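# Move desk box and foam blocks onto bookcase bottom shelf

## Task

Take the cardboard box off the desk and set it on the bookcase's lowest shelf, sitting flat (not tilted) and lying entirely within the rear half of that shelf. At the end, both blue foam blocks must also rest on that same shelf. If the robot tips over or ends up leaning, the task fails. Nothing counts as placed if it stays there only because the robot is holding or propping it.

## Robot and tools

ROBOT. TidyBot++: a mobile base 0.54 m long, 0.50 m wide and 0.38 m tall on four powered casters. On top is one seven-joint arm with a two-finger gripper. The shoulder sits 0.12 m ahead of the base centre and 0.68 m above the floor. There are two cameras. base_camera is fixed on the base (644x364 image). wrist_camera is a fisheye (644x476) that looks the way the hand points. Loose objects may occasionally get a short push from something else.

FRAMES. Base frame: origin on the floor below the base centre, x forward, y left, z up. hand_pose is reported in this frame and marks the point midway between the finger pads. Its z axis runs out along the fingers, and the fingers close along its y axis. The odometry frame is where the base frame was when the scene began. Heading is positive to the left and runs from -3.142 to 3.142. base_tilt is in degrees, with forward and right leans positive; it has a fixed bias of about 1 degree plus noise. Odometry counts wheel turns, so slip shows up as travel, and it drifts a few cm and some degrees over many moves.

execute_actions. Argument actions: a list holding exactly one action, or an empty list to get state and images only. An action may contain:
- base: one command only, given as an offset from where the base last measured itself. translate_m is metres forward (+) or back, -2 to 2. strafe_m is metres sideways without turning, left +, -2 to 2. rotate_rad is an on-the-spot turn in radians, counter-clockwise from above +, -6.3 to 6.3. A base move needing over 8.667 s at its top speed is refused.
- joints: absolute targets by name. joint_1_rad (any angle; turns the whole arm about vertical, positive = clockwise from above, opposite to rotate_rad). joint_2_rad shoulder, -2.249 to 2.249. joint_3_rad (any angle; spins the upper arm). joint_4_rad elbow, -2.579 to 2.579. joint_5_rad (any angle; spins the forearm). joint_6_rad wrist, -2.099 to 2.099. joint_7_rad (any angle; spins the hand; hand down, positive = counter-clockwise from above; at 1.57 the fingers open toward the robot's left and right). gripper_pos 0 (open, about 85 mm gap) to 1 (closed); gap is about 85 x (1 - gripper_pos) mm. Any-angle joints take the short way, so send steps below half a turn. Done tolerances: ±0.039 for joints 1-4, ±0.056 for joints 5-7, ±0.03 for the gripper.
- speeds: optional caps for this action only, keyed translate_m / strafe_m (0.05 to 0.5 m/s) and rotate_rad (0.1 to 1.57 rad/s). The maximum is the default.
Motions in one action start at the same time. No action runs past 15 s. An unknown key or an out-of-range value refuses the call, and nothing moves. Argument cameras: a list of "base_camera", "wrist_camera" or "all". Leaving it out, null or ["all"] gives every camera; [] gives none. A "pictures" line gives the order of the images.

wait: seconds, 0 to 10. It commands nothing and returns the same output as an empty action.
zoom_image: camera ("base_camera" or "wrist_camera") and region [x0, y0, x1, y1] in pixels, where (0,0) is the top-left corner, at most 504x504. It works only on that camera's latest full image.
finished_scene: scene, the integer number of the current scene (1 to 2). It is final and reports whether the goal was met. Replying with no tool call ends everything.

ARM GEOMETRY. Segments: upper arm 0.42 m, forearm 0.31 m, hand 0.31 m. With joint_1_rad 0, joint_3_rad 3.14 and joint_5_rad 0 (near the start pose), the arm lies in the base's x-z plane. Angles measured from vertical, forward positive: upper = joint_2_rad; forearm = joint_2_rad - joint_4_rad; hand = that minus joint_6_rad. Reach forward from the shoulder is the sum of length x sin(angle); height above it is the sum of length x cos(angle). The arm starts folded with the hand down, sticking up to 0.08 m past the base front, and the elbow up to 1.15 m high. A downward-pointing hand reaches at most about 0.94 m high, and only near the base. Closed fingertips extend about 20 mm beyond the hand point.

RESULT LINES. base_status / joint_status per motion: "done" (for the base, the wheels turned the full amount, even with slip); "off_target" (stopped away from target, may still push); "contact_stop" / "time_out" (target dropped, holds in place). A blocked base can report "done" while well short. "joint command not followed" with a "cause:" line means the arm targets were withheld, e.g. for self-collision; the gripper part still runs, and withheld joints show "not_followed" and may be retried. on_its_own lists motion you did not command. A gripper at 1 showing "done" holds nothing; "off_target" means something is in its grip. motor_effort is percent of max, with the peak in brackets (noisy, biased). "ARM HIT" means the arm struck the base or itself. A joint or base left out of an action may still be driving toward an old target. If a stop is reported, the rest of that reply's motion calls are skipped.

CAUTIONS. Friction and load leave the hand 1-2 cm or more off. To correct, send each joint its last command plus (wanted - read). Never command a loaded joint to its read angle, since it will sink. The arm sags with heavy loads when stretched. Nothing stops the arm hitting the base. Driving while the arm is caught on something about 0.8 m or more up can tip the robot, and sideways force on a raised hand can lift wheels; back away or retract to recover. Torque limits: 104.5 N m for joints 1-4 (warning 56.7) and 51.3 N m for joints 5-7 (warning 29.4). Reaching a limit freezes the arm and gripper for 10 s; the base does not stop. Holding loads heats motors: MOTOR HOT appears at 60 °C, and at 75 °C an OVER-TEMPERATURE FAULT lets the arm sink, with joints showing limit_stop_at_motor_heat (resend targets). Avoid drops, slams, hard pushes and things falling. The robot keeps its last command while you think.

Each tool is called as name(argument=value, ...) on one line, values as JSON.

## Session

execute_actions(actions=[])

Scene clock: 0.00 s.
base_odometry: x=+0.000 y=+0.000 heading=+0.000 (m, m, rad; odometry frame)
base_tilt: forward=-0.1 right=+0.2 (deg)
base_status: not commanded
joint_positions: joint_1_rad=+0.006 joint_2_rad=-0.313 joint_3_rad=+3.152 joint_4_rad=-2.557 joint_5_rad=-0.008 joint_6_rad=-0.873 joint_7_rad=+1.551 gripper_pos=+0.000
joint_status: not commanded
motor_effort: joint_1_rad=+1 joint_2_rad=-3 joint_3_rad=+2 joint_4_rad=+12 joint_5_rad=-1 joint_6_rad=+0 joint_7_rad=-1 (%)
hand_pose: x=+0.2432 y=+0.0017 z=+0.5751 quat_wxyz=(-0.005, +1.000, -0.021, +0.012) (m; base frame)
pictures: base_camera, wrist_camera
Images, in order (width x height): base_camera 644x364, wrist_camera 644x476.

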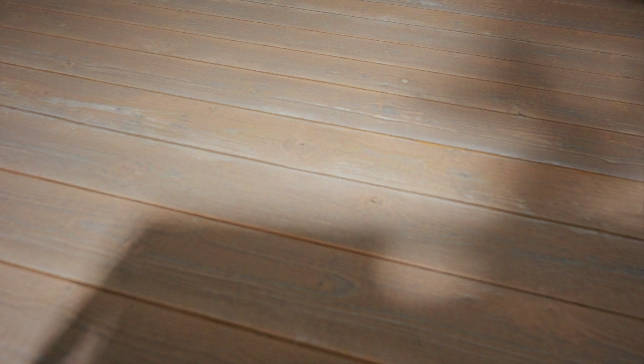

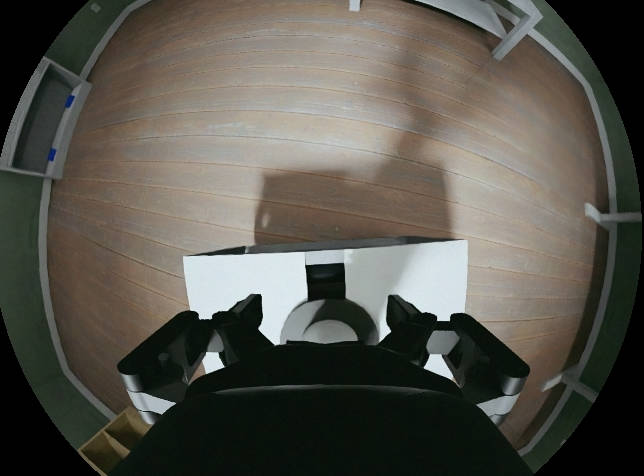

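execute_actions(actions=[{"joints":{"joint_6_rad":0.4},"base":{"rotate_rad":-0.5}}])

execute_actions(actions=[{"joints":{"joint_1_rad":-1.6}}], cameras=["wrist_camera"])

Scene clock: 2.07 s.
base_odometry: x=+0.000 y=+0.000 heading=-0.498 (m, m, rad; odometry frame)
base_tilt: forward=-0.1 right=+0.1 (deg)
base_status: done
joint_positions: joint_1_rad=+0.006 joint_2_rad=-0.313 joint_3_rad=+3.152 joint_4_rad=-2.556 joint_5_rad=-0.008 joint_6_rad=+0.401 joint_7_rad=+1.551 gripper_pos=+0.000
joint_status: all done
motor_effort: joint_1_rad=+1(0) joint_2_rad=-8(8) joint_3_rad=+1(2) joint_4_rad=+16(17) joint_5_rad=+0(1) joint_6_rad=+8(9) joint_7_rad=+0(1) (%)
hand_pose: x=+0.5353 y=-0.0067 z=+0.8028 quat_wxyz=(-0.004, +0.796, -0.019, +0.605) (m; base frame)
pictures: base_camera, wrist_camera
camera_calibration (this result's frames):
wrist_camera: T_world_to_cam=[[0.0140038, -0.998276, -0.0569981, 0.0377078], [-0.291594, 0.0504487, -0.955211, 0.977181], [0.95644, 0.0299969, -0.290385, -0.142889], [0, 0, 0, 1]] pos_world=[0.421076, -0.00736855, 0.894071]
Images, in order (width x height): base_camera 644x364, wrist_camera 644x476.

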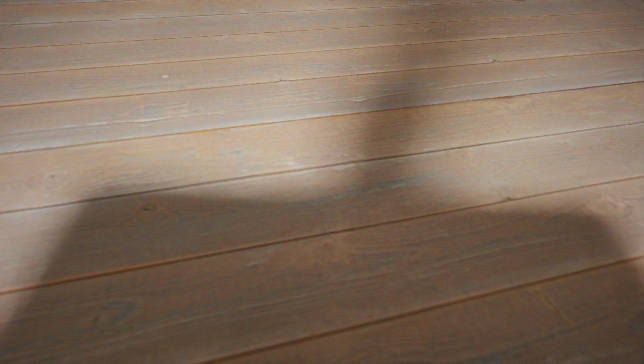

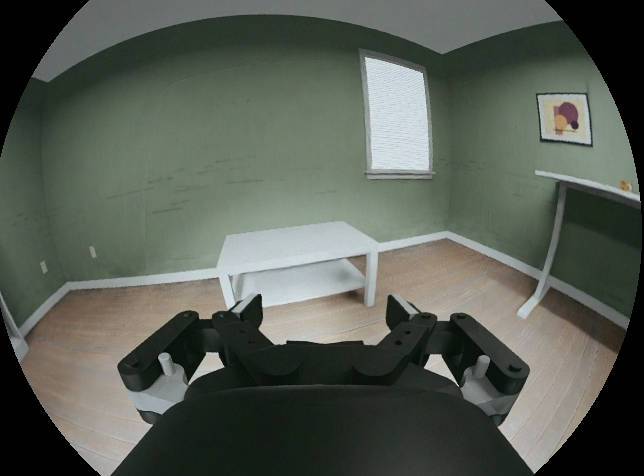

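Scene clock: 4.90 s.
base_odometry: x=+0.000 y=+0.000 heading=-0.498 (m, m, rad; odometry frame)
base_tilt: forward=-0.1 right=+0.1 (deg)
base_status: not commanded
joint_positions: joint_1_rad=-1.577 joint_2_rad=-0.313 joint_3_rad=+3.152 joint_4_rad=-2.556 joint_5_rad=-0.008 joint_6_rad=+0.401 joint_7_rad=+1.551 gripper_pos=+0.000
joint_status: all done
motor_effort: joint_1_rad=+1(2) joint_2_rad=-8(8) joint_3_rad=+1(2) joint_4_rad=+16(16) joint_5_rad=-1(0) joint_6_rad=+9(8) joint_7_rad=-1(0) (%)
hand_pose: x=+0.1205 y=+0.4164 z=+0.8028 quat_wxyz=(-0.433, +0.573, +0.553, +0.422) (m; base frame)
pictures: wrist_camera
camera_calibration (this result's frames):
wrist_camera: T_world_to_cam=[[0.998027, 0.0263479, -0.0569977, -0.0793913], [-0.0468385, -0.292195, -0.955211, 0.948055], [-0.0418222, 0.955996, -0.290384, -0.024096], [0, 0, 0, 1]] pos_world=[0.122632, 0.302145, 0.894071]
Images, in order (width x height): wrist_camera 644x476.

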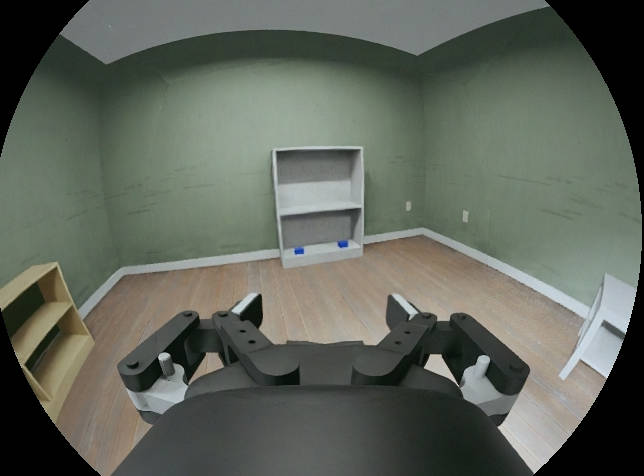

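execute_actions(actions=[{"joints":{"joint_1_rad":0,"joint_2_rad":-0.3,"joint_4_rad":-1.7,"joint_6_rad":-0.6},"base":{"rotate_rad":-1.3}}], cameras=["wrist_camera"])

Scene clock: 34.73 s.
base_odometry: x=+0.000 y=+0.000 heading=-1.796 (m, m, rad; odometry frame)
base_tilt: forward=-0.1 right=+0.2 (deg)
base_status: done
joint_positions: joint_1_rad=-0.022 joint_2_rad=-0.312 joint_3_rad=+3.154 joint_4_rad=-1.717 joint_5_rad=-0.008 joint_6_rad=-0.576 joint_7_rad=+1.551 gripper_pos=+0.000
joint_status: all done
motor_effort: joint_1_rad=+1(2) joint_2_rad=-12(13) joint_3_rad=+1(1) joint_4_rad=+19(19) joint_5_rad=-1(1) joint_6_rad=+8(9) joint_7_rad=+0(1) (%)
hand_pose: x=+0.5856 y=+0.0061 z=+1.0097 quat_wxyz=(-0.014, +0.836, -0.007, +0.548) (m; base frame)
pictures: wrist_camera
camera_calibration (this result's frames):
wrist_camera: T_world_to_cam=[[0.0394734, -0.997186, -0.0637272, 0.0534672], [-0.422607, 0.0411313, -0.905379, 1.21534], [0.905453, 0.06267, -0.419794, 0.0291117], [0, 0, 0, 1]] pos_world=[0.485139, 0.00150398, 1.11597]
Images, in order (width x height): wrist_camera 644x476.

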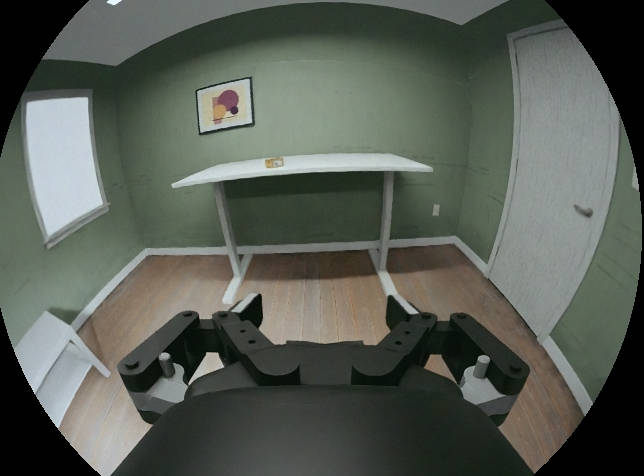

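execute_actions(actions=[{"joints":{"joint_2_rad":-0.1,"joint_4_rad":-0.9,"joint_6_rad":-1.4},"base":{"translate_m":0.7}}], cameras=["wrist_camera"])

execute_actions(actions=[{"base":{"strafe_m":0.33}}], cameras=["wrist_camera"])

zoom_image(camera="wrist_camera", region=[220,100,420,250])

Scene clock: 38.07 s.
base_odometry: x=-0.158 y=-0.682 heading=-1.798 (m, m, rad; odometry frame)
base_tilt: forward=-0.1 right=+0.1 (deg)
base_status: done
joint_positions: joint_1_rad=-0.022 joint_2_rad=-0.098 joint_3_rad=+3.154 joint_4_rad=-0.918 joint_5_rad=-0.008 joint_6_rad=-1.376 joint_7_rad=+1.551 gripper_pos=+0.000
joint_status: all done
motor_effort: joint_1_rad=+1(0) joint_2_rad=-15(18) joint_3_rad=+1(3) joint_4_rad=+15(20) joint_5_rad=-1(2) joint_6_rad=+7(8) joint_7_rad=+0(1) (%)
hand_pose: x=+0.5601 y=+0.0073 z=+1.1330 quat_wxyz=(-0.011, +0.890, -0.004, +0.455) (m; base frame)
pictures: wrist_camera
camera_calibration (this result's frames):
wrist_camera: T_world_to_cam=[[0.0312289, -0.997474, -0.0637954, 0.0682074], [-0.605541, 0.0318987, -0.795175, 1.29376], [0.795201, 0.0634631, -0.603015, 0.373181], [0, 0, 0, 1]] pos_world=[0.484541, 0.00308263, 1.25815]
Images, in order (width x height): wrist_camera 644x476.

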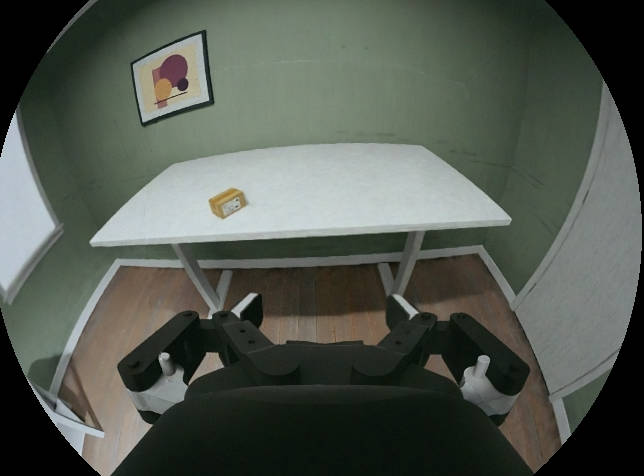

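Scene clock: 40.07 s.
base_odometry: x=+0.164 y=-0.757 heading=-1.798 (m, m, rad; odometry frame)
base_tilt: forward=-0.1 right=+0.1 (deg)
base_status: done
joint_positions: joint_1_rad=-0.019 joint_2_rad=-0.098 joint_3_rad=+3.151 joint_4_rad=-0.918 joint_5_rad=-0.008 joint_6_rad=-1.376 joint_7_rad=+1.551 gripper_pos=+0.000
joint_status: not commanded
motor_effort: joint_1_rad=+1(1) joint_2_rad=-15(16) joint_3_rad=+1(2) joint_4_rad=+15(15) joint_5_rad=-1(2) joint_6_rad=+7(7) joint_7_rad=-1(0) (%)
hand_pose: x=+0.5599 y=+0.0074 z=+1.1331 quat_wxyz=(-0.011, +0.890, -0.004, +0.455) (m; base frame)
pictures: wrist_camera
camera_calibration (this result's frames):
wrist_camera: T_world_to_cam=[[0.0312758, -0.997491, -0.0635039, 0.0680123], [-0.605493, 0.0316418, -0.795222, 1.29379], [0.795236, 0.0633223, -0.602984, 0.37338], [0, 0, 0, 1]] pos_world=[0.484328, 0.00326061, 1.25831]
Images, in order (width x height): wrist_camera 644x476.

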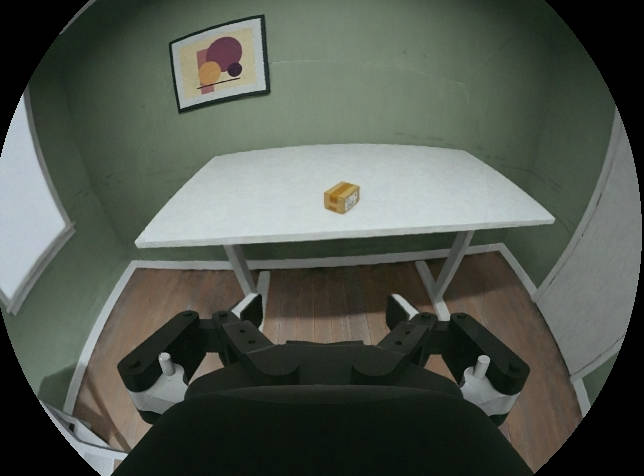

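Region (220, 100, 420, 250) of wrist_camera's 644x476 image, scaled by 2.520; it fills the top 378 rows of this view, and the rest is white.

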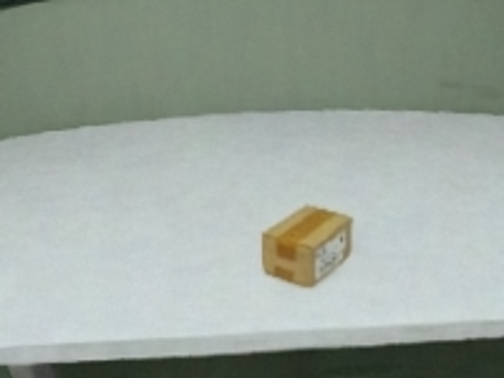

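execute_actions(actions=[{"base":{"rotate_rad":-0.62}}], cameras=[])

execute_actions(actions=[{"base":{"strafe_m":0.553},"joints":{"joint_1_rad":0.02,"joint_2_rad":0.1,"joint_4_rad":-1.2,"joint_6_rad":-0.8}}], cameras=["wrist_camera"])

Scene clock: 43.07 s.
base_odometry: x=+0.164 y=-0.757 heading=-2.416 (m, m, rad; odometry frame)
base_tilt: forward=-0.1 right=+0.1 (deg)
base_status: done
joint_positions: joint_1_rad=-0.014 joint_2_rad=-0.098 joint_3_rad=+3.155 joint_4_rad=-0.917 joint_5_rad=-0.008 joint_6_rad=-1.377 joint_7_rad=+1.551 gripper_pos=+0.000
joint_status: not commanded
motor_effort: joint_1_rad=+1(1) joint_2_rad=-15(20) joint_3_rad=+1(1) joint_4_rad=+15(16) joint_5_rad=+0(2) joint_6_rad=+7(7) joint_7_rad=-1(1) (%)
hand_pose: x=+0.5599 y=+0.0035 z=+1.1332 quat_wxyz=(-0.009, +0.890, -0.008, +0.456) (m; base frame)
pictures: none
No camera images: the call's "cameras" was empty. Leave "cameras" out to get every camera's image.

Scene clock: 45.57 s.
base_odometry: x=+0.529 y=-1.171 heading=-2.418 (m, m, rad; odometry frame)
base_tilt: forward=-0.1 right=+0.1 (deg)
base_status: done
joint_positions: joint_1_rad=+0.002 joint_2_rad=+0.106 joint_3_rad=+3.152 joint_4_rad=-1.195 joint_5_rad=-0.008 joint_6_rad=-0.823 joint_7_rad=+1.551 gripper_pos=+0.000
joint_status: all done
motor_effort: joint_1_rad=+1(1) joint_2_rad=-28(33) joint_3_rad=+1(2) joint_4_rad=+18(21) joint_5_rad=+0(2) joint_6_rad=+7(7) joint_7_rad=+0(0) (%)
hand_pose: x=+0.7313 y=-0.0037 z=+1.0203 quat_wxyz=(-0.006, +0.873, -0.015, +0.487) (m; base frame)
pictures: wrist_camera
camera_calibration (this result's frames):
wrist_camera: T_world_to_cam=[[0.0107747, -0.998014, -0.0620588, 0.0578365], [-0.546326, 0.0461049, -0.836302, 1.30695], [0.837503, 0.0429152, -0.544745, 0.0792881], [0, 0, 0, 1]] pos_world=[0.646995, -0.00593794, 1.13979]
Images, in order (width x height): wrist_camera 644x476.

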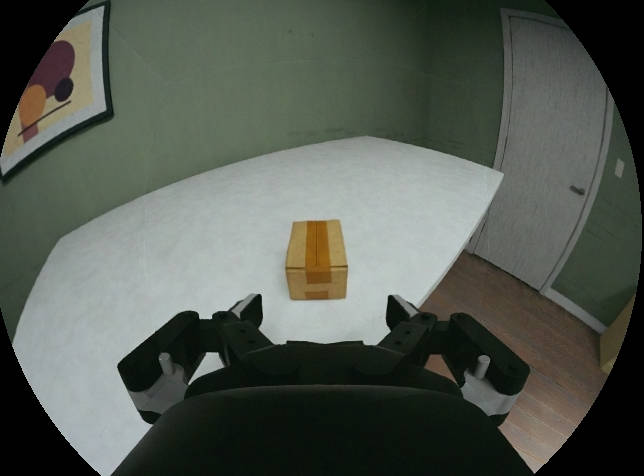

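execute_actions(actions=[{"base":{"strafe_m":0.012},"joints":{"joint_2_rad":0.155,"joint_6_rad":-0.76}}], cameras=[])

execute_actions(actions=[{"base":{"translate_m":0.07},"speeds":{"translate_m":0.1}}], cameras=["wrist_camera"])

Scene clock: 47.07 s.
base_odometry: x=+0.537 y=-1.180 heading=-2.419 (m, m, rad; odometry frame)
base_tilt: forward=-0.1 right=+0.2 (deg)
base_status: done
joint_positions: joint_1_rad=+0.006 joint_2_rad=+0.150 joint_3_rad=+3.150 joint_4_rad=-1.195 joint_5_rad=-0.008 joint_6_rad=-0.782 joint_7_rad=+1.551 gripper_pos=+0.000
joint_status: all done
motor_effort: joint_1_rad=+1(3) joint_2_rad=-30(32) joint_3_rad=+1(2) joint_4_rad=+19(19) joint_5_rad=+0(1) joint_6_rad=+7(8) joint_7_rad=+0(1) (%)
hand_pose: x=+0.7527 y=-0.0056 z=+1.0033 quat_wxyz=(-0.005, +0.874, -0.016, +0.485) (m; base frame)
pictures: none
No camera images: the call's "cameras" was empty. Leave "cameras" out to get every camera's image.

Scene clock: 48.40 s.
base_odometry: x=+0.485 y=-1.227 heading=-2.419 (m, m, rad; odometry frame)
base_tilt: forward=-0.1 right=+0.1 (deg)
base_status: done
joint_positions: joint_1_rad=+0.006 joint_2_rad=+0.155 joint_3_rad=+3.150 joint_4_rad=-1.195 joint_5_rad=-0.008 joint_6_rad=-0.781 joint_7_rad=+1.551 gripper_pos=+0.000
joint_status: not commanded
motor_effort: joint_1_rad=+1(2) joint_2_rad=-30(33) joint_3_rad=+1(1) joint_4_rad=+19(20) joint_5_rad=+0(1) joint_6_rad=+7(8) joint_7_rad=-1(0) (%)
hand_pose: x=+0.7545 y=-0.0057 z=+1.0006 quat_wxyz=(-0.005, +0.875, -0.016, +0.484) (m; base frame)
pictures: wrist_camera
camera_calibration (this result's frames):
wrist_camera: T_world_to_cam=[[0.0074718, -0.99804, -0.0621363, 0.0570196], [-0.552278, 0.0476827, -0.832295, 1.30369], [0.833626, 0.0405353, -0.550839, 0.0582109], [0, 0, 0, 1]] pos_world=[0.671047, -0.00761523, 1.12066]
Images, in order (width x height): wrist_camera 644x476.

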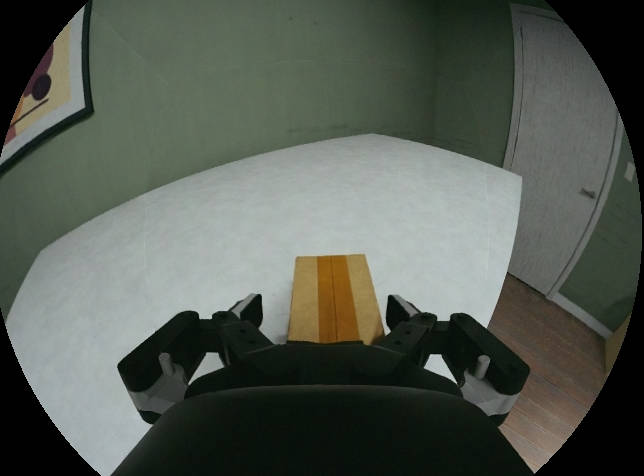

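execute_actions(actions=[{"base":{"strafe_m":-0.008},"joints":{"joint_2_rad":0.185}}], cameras=["wrist_camera"])

execute_actions(actions=[{"joints":{"gripper_pos":1}}], cameras=["wrist_camera"])

Scene clock: 49.53 s.
base_odometry: x=+0.480 y=-1.221 heading=-2.418 (m, m, rad; odometry frame)
base_tilt: forward=-0.1 right=+0.2 (deg)
base_status: done
joint_positions: joint_1_rad=+0.008 joint_2_rad=+0.177 joint_3_rad=+3.150 joint_4_rad=-1.195 joint_5_rad=-0.008 joint_6_rad=-0.781 joint_7_rad=+1.551 gripper_pos=+0.000
joint_status: all done
motor_effort: joint_1_rad=+1(7) joint_2_rad=-32(32) joint_3_rad=+1(6) joint_4_rad=+19(19) joint_5_rad=-1(0) joint_6_rad=+7(8) joint_7_rad=+0(0) (%)
hand_pose: x=+0.7612 y=-0.0069 z=+0.9869 quat_wxyz=(-0.004, +0.880, -0.017, +0.474) (m; base frame)
pictures: wrist_camera
camera_calibration (this result's frames):
wrist_camera: T_world_to_cam=[[0.00430733, -0.998042, -0.0623932, 0.0575708], [-0.569815, 0.0488237, -0.820321, 1.29761], [0.821762, 0.039086, -0.568489, 0.0716471], [0, 0, 0, 1]] pos_world=[0.680274, -0.00869648, 1.10878]
Images, in order (width x height): wrist_camera 644x476.

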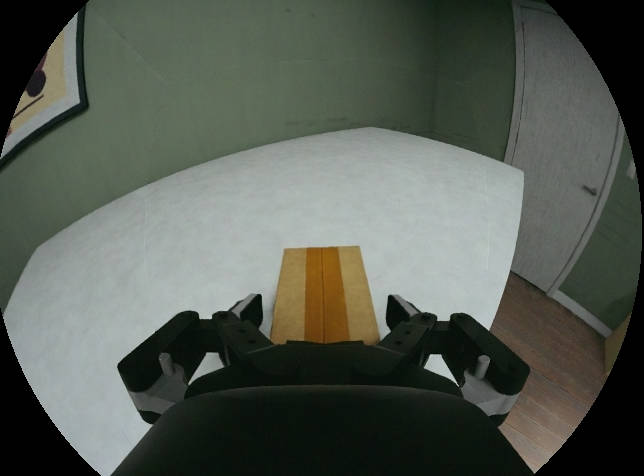

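Scene clock: 50.63 s.
base_odometry: x=+0.480 y=-1.221 heading=-2.418 (m, m, rad; odometry frame)
base_tilt: forward=-0.1 right=+0.2 (deg)
base_status: not commanded
joint_positions: joint_1_rad=+0.008 joint_2_rad=+0.176 joint_3_rad=+3.150 joint_4_rad=-1.195 joint_5_rad=-0.008 joint_6_rad=-0.780 joint_7_rad=+1.551 gripper_pos=+0.350
joint_status: gripper_pos off_target (ended at +0.350, target +1.000)
motor_effort: joint_1_rad=+1(1) joint_2_rad=-30(31) joint_3_rad=+1(1) joint_4_rad=+18(19) joint_5_rad=-1(1) joint_6_rad=+7(7) joint_7_rad=+0(1) (%)
hand_pose: x=+0.7612 y=-0.0069 z=+0.9874 quat_wxyz=(-0.004, +0.880, -0.017, +0.475) (m; base frame)
pictures: wrist_camera
camera_calibration (this result's frames):
wrist_camera: T_world_to_cam=[[0.00437947, -0.998043, -0.0623711, 0.057518], [-0.568777, 0.0488138, -0.821042, 1.29794], [0.82248, 0.039071, -0.567451, 0.0702685], [0, 0, 0, 1]] pos_world=[0.680192, -0.00869742, 1.10912]
Images, in order (width x height): wrist_camera 644x476.

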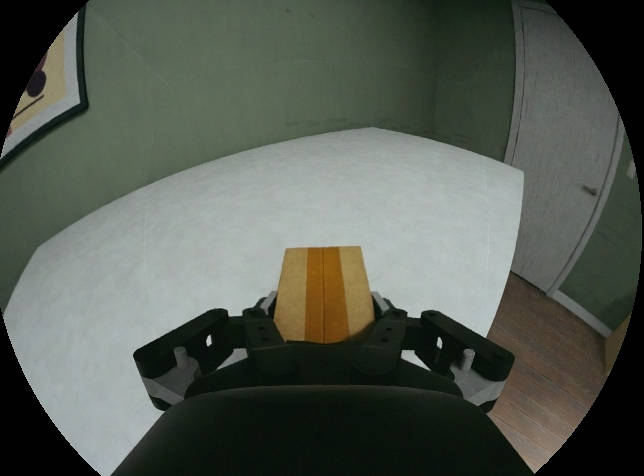

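execute_actions(actions=[{"joints":{"joint_2_rad":0.0}}], cameras=[])

execute_actions(actions=[{"joints":{"joint_2_rad":-0.3},"base":{"translate_m":-0.3}}], cameras=[])

execute_actions(actions=[{"base":{"rotate_rad":-2.525},"speeds":{"rotate_rad":1.2}}], cameras=["wrist_camera"])

execute_actions(actions=[{"base":{"translate_m":1.6},"joints":{"joint_2_rad":0.9,"joint_4_rad":-1.4,"joint_6_rad":0.3}}], cameras=[])

execute_actions(actions=[{"base":{"strafe_m":0.34}}])

Scene clock: 53.03 s.
base_odometry: x=+0.480 y=-1.221 heading=-2.418 (m, m, rad; odometry frame)
base_tilt: forward=-0.1 right=+0.1 (deg)
base_status: not commanded
joint_positions: joint_1_rad=+0.008 joint_2_rad=-0.001 joint_3_rad=+3.150 joint_4_rad=-1.199 joint_5_rad=-0.008 joint_6_rad=-0.780 joint_7_rad=+1.551 gripper_pos=+0.350
joint_status: all done
motor_effort: joint_1_rad=+1(1) joint_2_rad=-24(36) joint_3_rad=+1(1) joint_4_rad=+19(21) joint_5_rad=-1(0) joint_6_rad=+9(9) joint_7_rad=-1(1) (%)
hand_pose: x=+0.6973 y=-0.0064 z=+1.0938 quat_wxyz=(-0.005, +0.835, -0.016, +0.550) (m; base frame)
pictures: none
No camera images: the call's "cameras" was empty. Leave "cameras" out to get every camera's image.

Scene clock: 55.13 s.
base_odometry: x=+0.705 y=-1.022 heading=-2.417 (m, m, rad; odometry frame)
base_tilt: forward=-0.1 right=+0.2 (deg)
base_status: done
joint_positions: joint_1_rad=+0.008 joint_2_rad=-0.307 joint_3_rad=+3.150 joint_4_rad=-1.199 joint_5_rad=-0.008 joint_6_rad=-0.780 joint_7_rad=+1.551 gripper_pos=+0.350
joint_status: all done
motor_effort: joint_1_rad=+1(4) joint_2_rad=-9(31) joint_3_rad=+2(4) joint_4_rad=+17(21) joint_5_rad=-1(1) joint_6_rad=+10(10) joint_7_rad=+0(0) (%)
hand_pose: x=+0.5463 y=-0.0051 z=+1.2488 quat_wxyz=(-0.006, +0.742, -0.014, +0.670) (m; base frame)
pictures: none
No camera images: the call's "cameras" was empty. Leave "cameras" out to get every camera's image.

Scene clock: 58.33 s.
base_odometry: x=+0.704 y=-1.022 heading=+1.343 (m, m, rad; odometry frame)
base_tilt: forward=-0.1 right=+0.2 (deg)
base_status: done
joint_positions: joint_1_rad=+0.008 joint_2_rad=-0.300 joint_3_rad=+3.151 joint_4_rad=-1.199 joint_5_rad=-0.008 joint_6_rad=-0.780 joint_7_rad=+1.551 gripper_pos=+0.350
joint_status: not commanded
motor_effort: joint_1_rad=+1(3) joint_2_rad=-10(12) joint_3_rad=+1(5) joint_4_rad=+17(18) joint_5_rad=+0(0) joint_6_rad=+10(10) joint_7_rad=-1(0) (%)
hand_pose: x=+0.5503 y=-0.0059 z=+1.2457 quat_wxyz=(-0.006, +0.744, -0.015, +0.668) (m; base frame)
pictures: wrist_camera
camera_calibration (this result's frames):
wrist_camera: T_world_to_cam=[[0.0302584, -0.998279, -0.0502414, 0.0462142], [-0.132695, 0.0458077, -0.990098, 1.36062], [0.990695, 0.0366255, -0.13108, -0.2459], [0, 0, 0, 1]] pos_world=[0.422761, -0.00718606, 1.31724]
Images, in order (width x height): wrist_camera 644x476.

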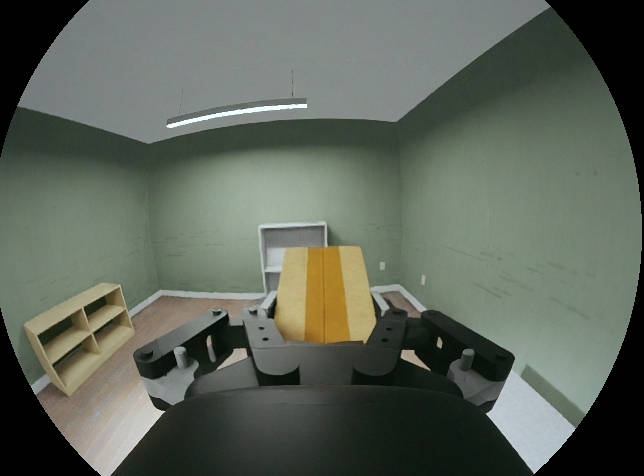

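Scene clock: 62.90 s.
base_odometry: x=+1.070 y=+0.535 heading=+1.341 (m, m, rad; odometry frame)
base_tilt: forward=-0.1 right=+0.1 (deg)
base_status: done
joint_positions: joint_1_rad=+0.008 joint_2_rad=+0.904 joint_3_rad=+3.151 joint_4_rad=-1.387 joint_5_rad=-0.008 joint_6_rad=+0.273 joint_7_rad=+1.551 gripper_pos=+0.350
joint_status: all done
motor_effort: joint_1_rad=+1(0) joint_2_rad=-53(58) joint_3_rad=+1(1) joint_4_rad=+16(20) joint_5_rad=+0(1) joint_6_rad=+9(10) joint_7_rad=-1(0) (%)
hand_pose: x=+0.9665 y=-0.0119 z=+0.6001 quat_wxyz=(+0.000, +0.846, -0.016, +0.533) (m; base frame)
pictures: none
No camera images: the call's "cameras" was empty. Leave "cameras" out to get every camera's image.

Scene clock: 64.93 s.
base_odometry: x=+0.739 y=+0.613 heading=+1.341 (m, m, rad; odometry frame)
base_tilt: forward=-0.1 right=+0.1 (deg)
base_status: done
joint_positions: joint_1_rad=+0.011 joint_2_rad=+0.904 joint_3_rad=+3.149 joint_4_rad=-1.388 joint_5_rad=-0.008 joint_6_rad=+0.273 joint_7_rad=+1.551 gripper_pos=+0.350
joint_status: not commanded
motor_effort: joint_1_rad=+1(6) joint_2_rad=-54(55) joint_3_rad=+1(2) joint_4_rad=+16(17) joint_5_rad=+0(1) joint_6_rad=+9(9) joint_7_rad=+0(1) (%)
hand_pose: x=+0.9663 y=-0.0131 z=+0.5999 quat_wxyz=(+0.000, +0.846, -0.017, +0.533) (m; base frame)
pictures: base_camera, wrist_camera
camera_calibration (this result's frames):
wrist_camera: T_world_to_cam=[[0.00519877, -0.998596, -0.0527182, 0.0196423], [-0.454396, 0.0446028, -0.889683, 1.02731], [0.890785, 0.0285802, -0.453526, -0.45252], [0, 0, 0, 1]] pos_world=[0.869802, -0.0132732, 0.709786]
Images, in order (width x height): base_camera 644x364, wrist_camera 644x476.

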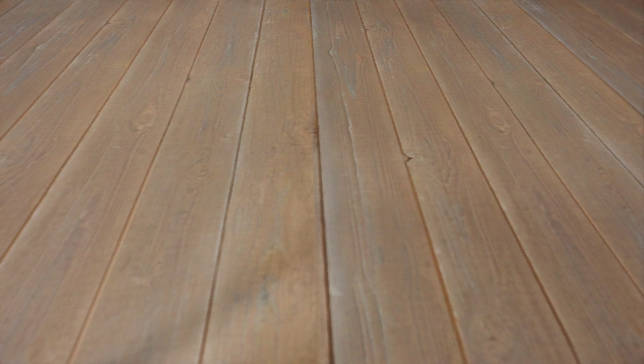

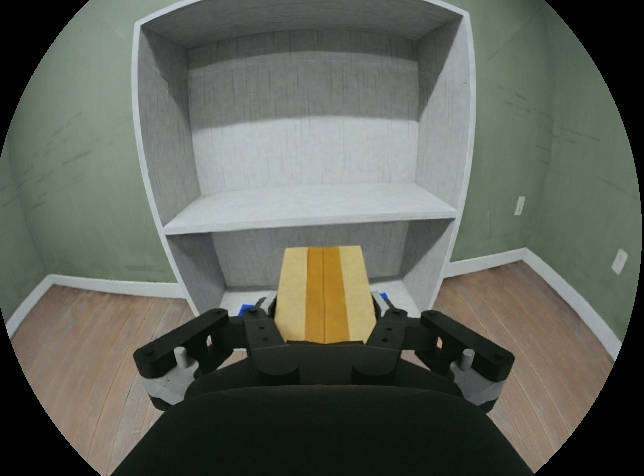

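execute_actions(actions=[{"base":{"translate_m":-0.15},"joints":{"joint_2_rad":1.75,"joint_4_rad":-0.59,"joint_6_rad":0.6}}])

Scene clock: 68.07 s.
base_odometry: x=+0.704 y=+0.467 heading=+1.341 (m, m, rad; odometry frame)
base_tilt: forward=-0.1 right=+0.2 (deg)
base_status: done
joint_positions: joint_1_rad=+0.011 joint_2_rad=+1.758 joint_3_rad=+3.149 joint_4_rad=-0.612 joint_5_rad=-0.008 joint_6_rad=+0.570 joint_7_rad=+1.551 gripper_pos=+0.350
joint_status: all done
motor_effort: joint_1_rad=+1(0) joint_2_rad=-61(65) joint_3_rad=+1(0) joint_4_rad=+16(18) joint_5_rad=+0(0) joint_6_rad=+9(9) joint_7_rad=+0(0) (%)
hand_pose: x=+1.0549 y=-0.0116 z=+0.3078 quat_wxyz=(-0.001, +0.783, -0.013, +0.622) (m; base frame)
pictures: base_camera, wrist_camera
camera_calibration (this result's frames):
wrist_camera: T_world_to_cam=[[0.0219086, -0.998803, -0.0437427, -0.0151357], [-0.250306, 0.0368798, -0.967464, 0.616239], [0.967919, 0.0321448, -0.249199, -0.808145], [0, 0, 0, 1]] pos_world=[0.936799, -0.0118666, 0.394138]
Images, in order (width x height): base_camera 644x364, wrist_camera 644x476.

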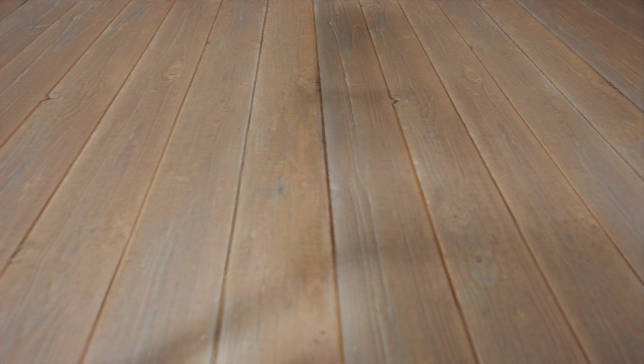

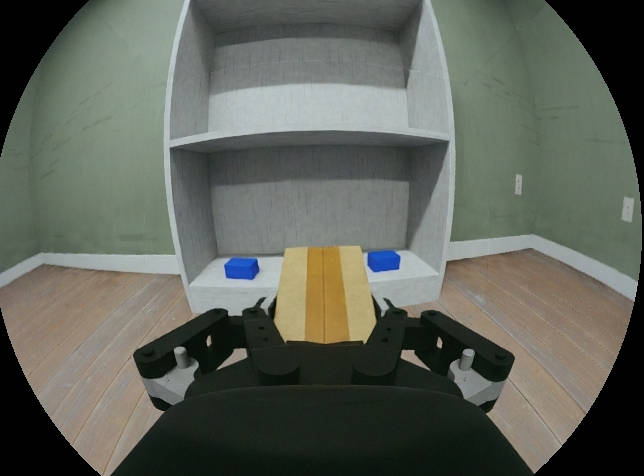

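execute_actions(actions=[{"base":{"rotate_rad":0.05},"joints":{"joint_2_rad":1.81,"joint_6_rad":0.26}}], cameras=[])

execute_actions(actions=[{"base":{"strafe_m":-0.045}}], cameras=[])

execute_actions(actions=[{"base":{"translate_m":0.55},"speeds":{"translate_m":0.3}}])

Scene clock: 70.53 s.
base_odometry: x=+0.705 y=+0.466 heading=+1.391 (m, m, rad; odometry frame)
base_tilt: forward=-0.1 right=+0.2 (deg)
base_status: done
joint_positions: joint_1_rad=+0.009 joint_2_rad=+1.822 joint_3_rad=+3.150 joint_4_rad=-0.600 joint_5_rad=-0.008 joint_6_rad=+0.259 joint_7_rad=+1.551 gripper_pos=+0.350
joint_status: all done
motor_effort: joint_1_rad=+1(5) joint_2_rad=-58(64) joint_3_rad=+1(1) joint_4_rad=+14(16) joint_5_rad=+0(0) joint_6_rad=+8(9) joint_7_rad=+0(0) (%)
hand_pose: x=+0.9921 y=-0.0093 z=+0.1671 quat_wxyz=(-0.001, +0.882, -0.014, +0.470) (m; base frame)
pictures: none
No camera images: the call's "cameras" was empty. Leave "cameras" out to get every camera's image.

Scene clock: 71.53 s.
base_odometry: x=+0.749 y=+0.458 heading=+1.391 (m, m, rad; odometry frame)
base_tilt: forward=-0.1 right=+0.2 (deg)
base_status: done
joint_positions: joint_1_rad=+0.024 joint_2_rad=+1.822 joint_3_rad=+3.150 joint_4_rad=-0.600 joint_5_rad=-0.008 joint_6_rad=+0.259 joint_7_rad=+1.551 gripper_pos=+0.350
joint_status: not commanded
motor_effort: joint_1_rad=+1(8) joint_2_rad=-60(62) joint_3_rad=+0(0) joint_4_rad=+15(16) joint_5_rad=-1(1) joint_6_rad=+8(9) joint_7_rad=+0(0) (%)
hand_pose: x=+0.9919 y=-0.0225 z=+0.1672 quat_wxyz=(+0.003, +0.882, -0.021, +0.470) (m; base frame)
pictures: none
No camera images: the call's "cameras" was empty. Leave "cameras" out to get every camera's image.

Scene clock: 76.63 s.
base_odometry: x=+0.848 y=+0.999 heading=+1.389 (m, m, rad; odometry frame)
base_tilt: forward=-0.1 right=+0.2 (deg)
base_status: translate_m time_out (by the wheels' count: +0.550 of +0.550)
joint_positions: joint_1_rad=+0.024 joint_2_rad=+1.821 joint_3_rad=+3.150 joint_4_rad=-0.600 joint_5_rad=-0.008 joint_6_rad=+0.259 joint_7_rad=+1.551 gripper_pos=+0.350
joint_status: not commanded
motor_effort: joint_1_rad=+3(7) joint_2_rad=-59(62) joint_3_rad=+1(1) joint_4_rad=+15(16) joint_5_rad=-1(1) joint_6_rad=+8(9) joint_7_rad=+0(0) (%)
hand_pose: x=+0.9922 y=-0.0221 z=+0.1678 quat_wxyz=(+0.003, +0.882, -0.021, +0.471) (m; base frame)
pictures: base_camera, wrist_camera
camera_calibration (this result's frames):
wrist_camera: T_world_to_cam=[[-0.00928794, -0.998514, -0.0536991, 0.00227801], [-0.576512, 0.049225, -0.815604, 0.763874], [0.817036, 0.0233829, -0.576113, -0.577697], [0, 0, 0, 1]] pos_world=[0.912402, -0.0218188, 0.290323]
Images, in order (width x height): base_camera 644x364, wrist_camera 644x476.

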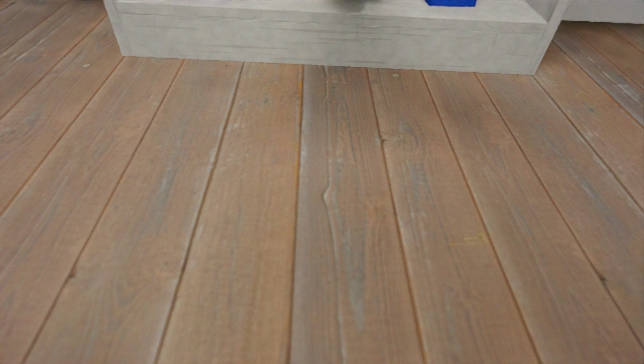

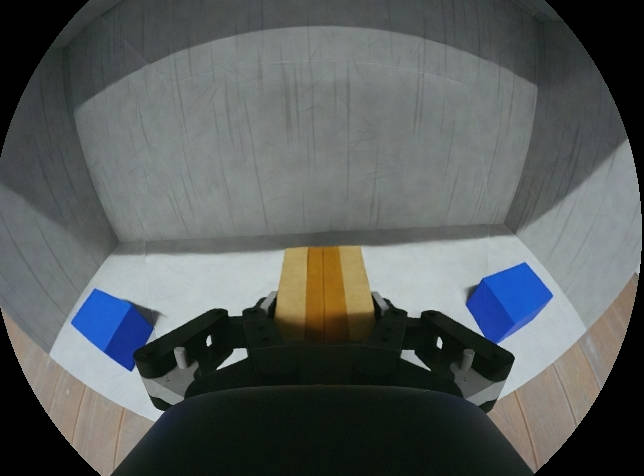

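execute_actions(actions=[{"base":{"translate_m":0.105},"speeds":{"translate_m":0.1}}], cameras=[])

execute_actions(actions=[{"joints":{"joint_2_rad":1.855,"joint_6_rad":0.32}}])

Scene clock: 78.83 s.
base_odometry: x=+0.868 y=+1.103 heading=+1.388 (m, m, rad; odometry frame)
base_tilt: forward=-0.1 right=+0.1 (deg)
base_status: done
joint_positions: joint_1_rad=+0.024 joint_2_rad=+1.821 joint_3_rad=+3.150 joint_4_rad=-0.600 joint_5_rad=-0.008 joint_6_rad=+0.259 joint_7_rad=+1.551 gripper_pos=+0.350
joint_status: not commanded
motor_effort: joint_1_rad=+1(4) joint_2_rad=-59(61) joint_3_rad=+0(1) joint_4_rad=+14(16) joint_5_rad=-1(0) joint_6_rad=+8(8) joint_7_rad=-1(1) (%)
hand_pose: x=+0.9925 y=-0.0221 z=+0.1683 quat_wxyz=(+0.003, +0.882, -0.021, +0.471) (m; base frame)
pictures: none
No camera images: the call's "cameras" was empty. Leave "cameras" out to get every camera's image.

Scene clock: 79.73 s.
base_odometry: x=+0.868 y=+1.103 heading=+1.388 (m, m, rad; odometry frame)
base_tilt: forward=-0.1 right=+0.2 (deg)
base_status: not commanded
joint_positions: joint_1_rad=+0.024 joint_2_rad=+1.859 joint_3_rad=+3.150 joint_4_rad=-0.600 joint_5_rad=-0.008 joint_6_rad=+0.293 joint_7_rad=+1.551 gripper_pos=+0.350
joint_status: all done
motor_effort: joint_1_rad=+1(1) joint_2_rad=-59(60) joint_3_rad=+1(0) joint_4_rad=+14(15) joint_5_rad=-1(1) joint_6_rad=+8(9) joint_7_rad=+0(0) (%)
hand_pose: x=+0.9781 y=-0.0218 z=+0.1435 quat_wxyz=(+0.003, +0.883, -0.021, +0.469) (m; base frame)
pictures: base_camera, wrist_camera
camera_calibration (this result's frames):
wrist_camera: T_world_to_cam=[[-0.00945659, -0.998516, -0.0536228, 0.00132695], [-0.580231, 0.0491535, -0.812968, 0.739202], [0.814397, 0.0234257, -0.579835, -0.576999], [0, 0, 0, 1]] pos_world=[0.898826, -0.0214928, 0.266454]
Images, in order (width x height): base_camera 644x364, wrist_camera 644x476.

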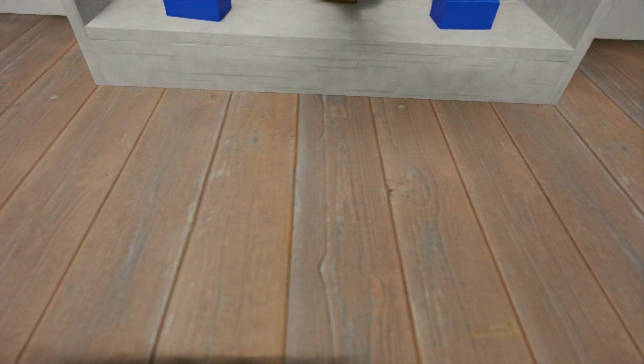

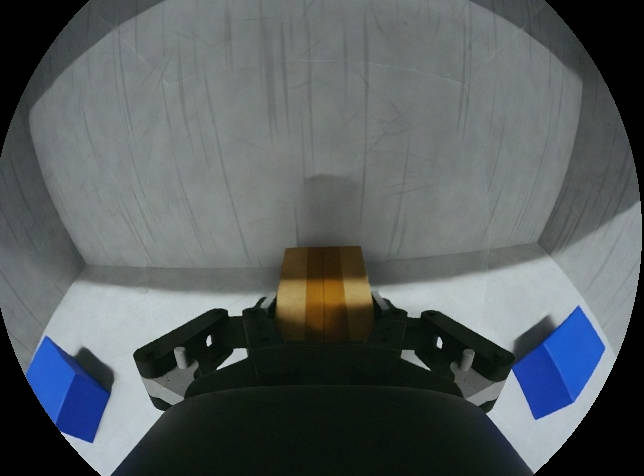

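execute_actions(actions=[{"base":{"translate_m":0.033},"speeds":{"translate_m":0.05},"joints":{"joint_2_rad":1.87}}])

execute_actions(actions=[{"joints":{"gripper_pos":0}}], cameras=["wrist_camera"])

execute_actions(actions=[{"base":{"translate_m":-0.2},"joints":{"joint_2_rad":1.82}}])

Scene clock: 81.37 s.
base_odometry: x=+0.874 y=+1.135 heading=+1.387 (m, m, rad; odometry frame)
base_tilt: forward=-0.1 right=+0.2 (deg)
base_status: done
joint_positions: joint_1_rad=+0.024 joint_2_rad=+1.860 joint_3_rad=+3.150 joint_4_rad=-0.616 joint_5_rad=-0.008 joint_6_rad=+0.311 joint_7_rad=+1.551 gripper_pos=+0.350
joint_status: all done
motor_effort: joint_1_rad=+1(7) joint_2_rad=-54(61) joint_3_rad=+1(1) joint_4_rad=+17(21) joint_5_rad=-2(2) joint_6_rad=+5(10) joint_7_rad=+0(0) (%)
hand_pose: x=+0.9743 y=-0.0220 z=+0.1405 quat_wxyz=(+0.003, +0.883, -0.021, +0.469) (m; base frame)
pictures: base_camera, wrist_camera
camera_calibration (this result's frames):
wrist_camera: T_world_to_cam=[[-0.00965168, -0.998522, -0.0534795, 0.00111499], [-0.578484, 0.0491995, -0.814209, 0.733023], [0.815637, 0.0230785, -0.578104, -0.577133], [0, 0, 0, 1]] pos_world=[0.894784, -0.0216317, 0.263251]
Images, in order (width x height): base_camera 644x364, wrist_camera 644x476.

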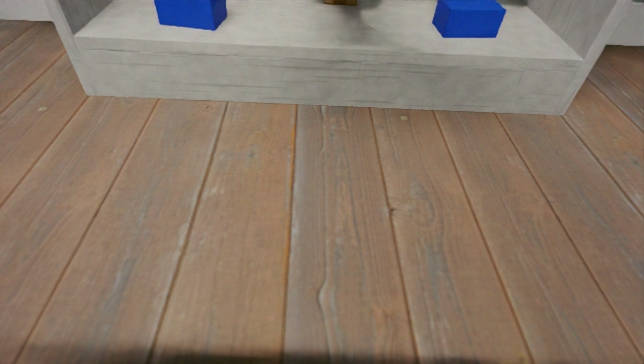

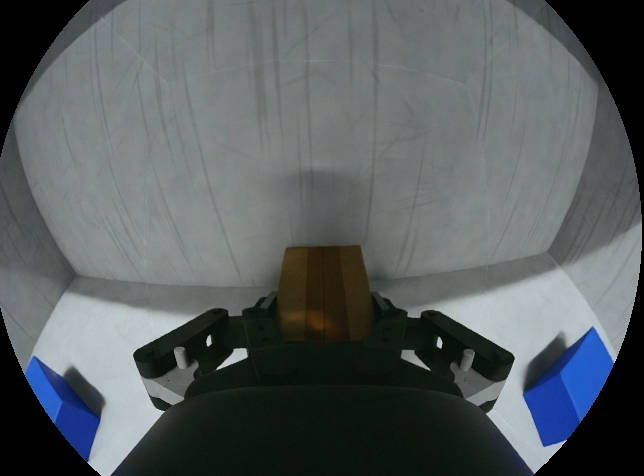

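Scene clock: 82.47 s.
base_odometry: x=+0.874 y=+1.135 heading=+1.387 (m, m, rad; odometry frame)
base_tilt: forward=-0.1 right=+0.2 (deg)
base_status: not commanded
joint_positions: joint_1_rad=+0.024 joint_2_rad=+1.865 joint_3_rad=+3.150 joint_4_rad=-0.600 joint_5_rad=-0.008 joint_6_rad=+0.311 joint_7_rad=+1.551 gripper_pos=+0.000
joint_status: all done
motor_effort: joint_1_rad=+1(0) joint_2_rad=-56(58) joint_3_rad=+1(0) joint_4_rad=+13(17) joint_5_rad=-1(1) joint_6_rad=+7(7) joint_7_rad=+0(0) (%)
hand_pose: x=+0.9784 y=-0.0220 z=+0.1436 quat_wxyz=(+0.003, +0.880, -0.021, +0.474) (m; base frame)
pictures: wrist_camera
camera_calibration (this result's frames):
wrist_camera: T_world_to_cam=[[-0.00893608, -0.998536, -0.0533548, 0.000575793], [-0.569389, 0.0489433, -0.82061, 0.729935], [0.82202, 0.0230466, -0.568992, -0.586212], [0, 0, 0, 1]] pos_world=[0.8975, -0.0216403, 0.265473]
Images, in order (width x height): wrist_camera 644x476.

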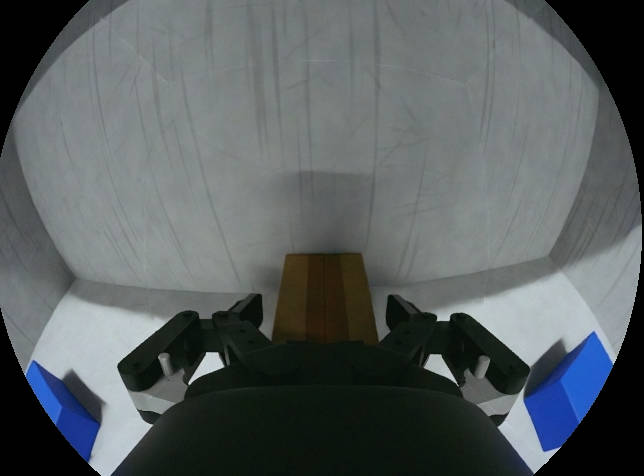

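Scene clock: 84.17 s.
base_odometry: x=+0.838 y=+0.938 heading=+1.387 (m, m, rad; odometry frame)
base_tilt: forward=-0.1 right=+0.2 (deg)
base_status: done
joint_positions: joint_1_rad=+0.022 joint_2_rad=+1.819 joint_3_rad=+3.150 joint_4_rad=-0.596 joint_5_rad=-0.008 joint_6_rad=+0.311 joint_7_rad=+1.551 gripper_pos=+0.000
joint_status: all done
motor_effort: joint_1_rad=+1(9) joint_2_rad=-58(60) joint_3_rad=+0(0) joint_4_rad=+14(15) joint_5_rad=+0(1) joint_6_rad=+7(8) joint_7_rad=-1(0) (%)
hand_pose: x=+1.0034 y=-0.0211 z=+0.1850 quat_wxyz=(+0.002, +0.868, -0.020, +0.496) (m; base frame)
pictures: base_camera, wrist_camera
camera_calibration (this result's frames):
wrist_camera: T_world_to_cam=[[-0.00465429, -0.998606, -0.0525704, -0.000551646], [-0.528521, 0.0470849, -0.847613, 0.742036], [0.848907, 0.0238395, -0.528004, -0.617821], [0, 0, 0, 1]] pos_world=[0.916652, -0.020761, 0.302719]
Images, in order (width x height): base_camera 644x364, wrist_camera 644x476.

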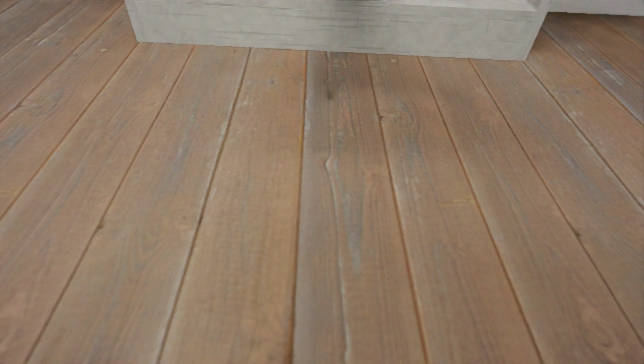

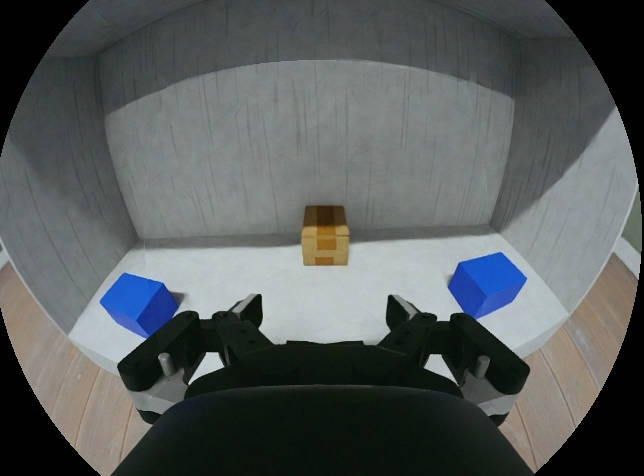

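finished_scene(scene=1)

The scene is finished: the task was done.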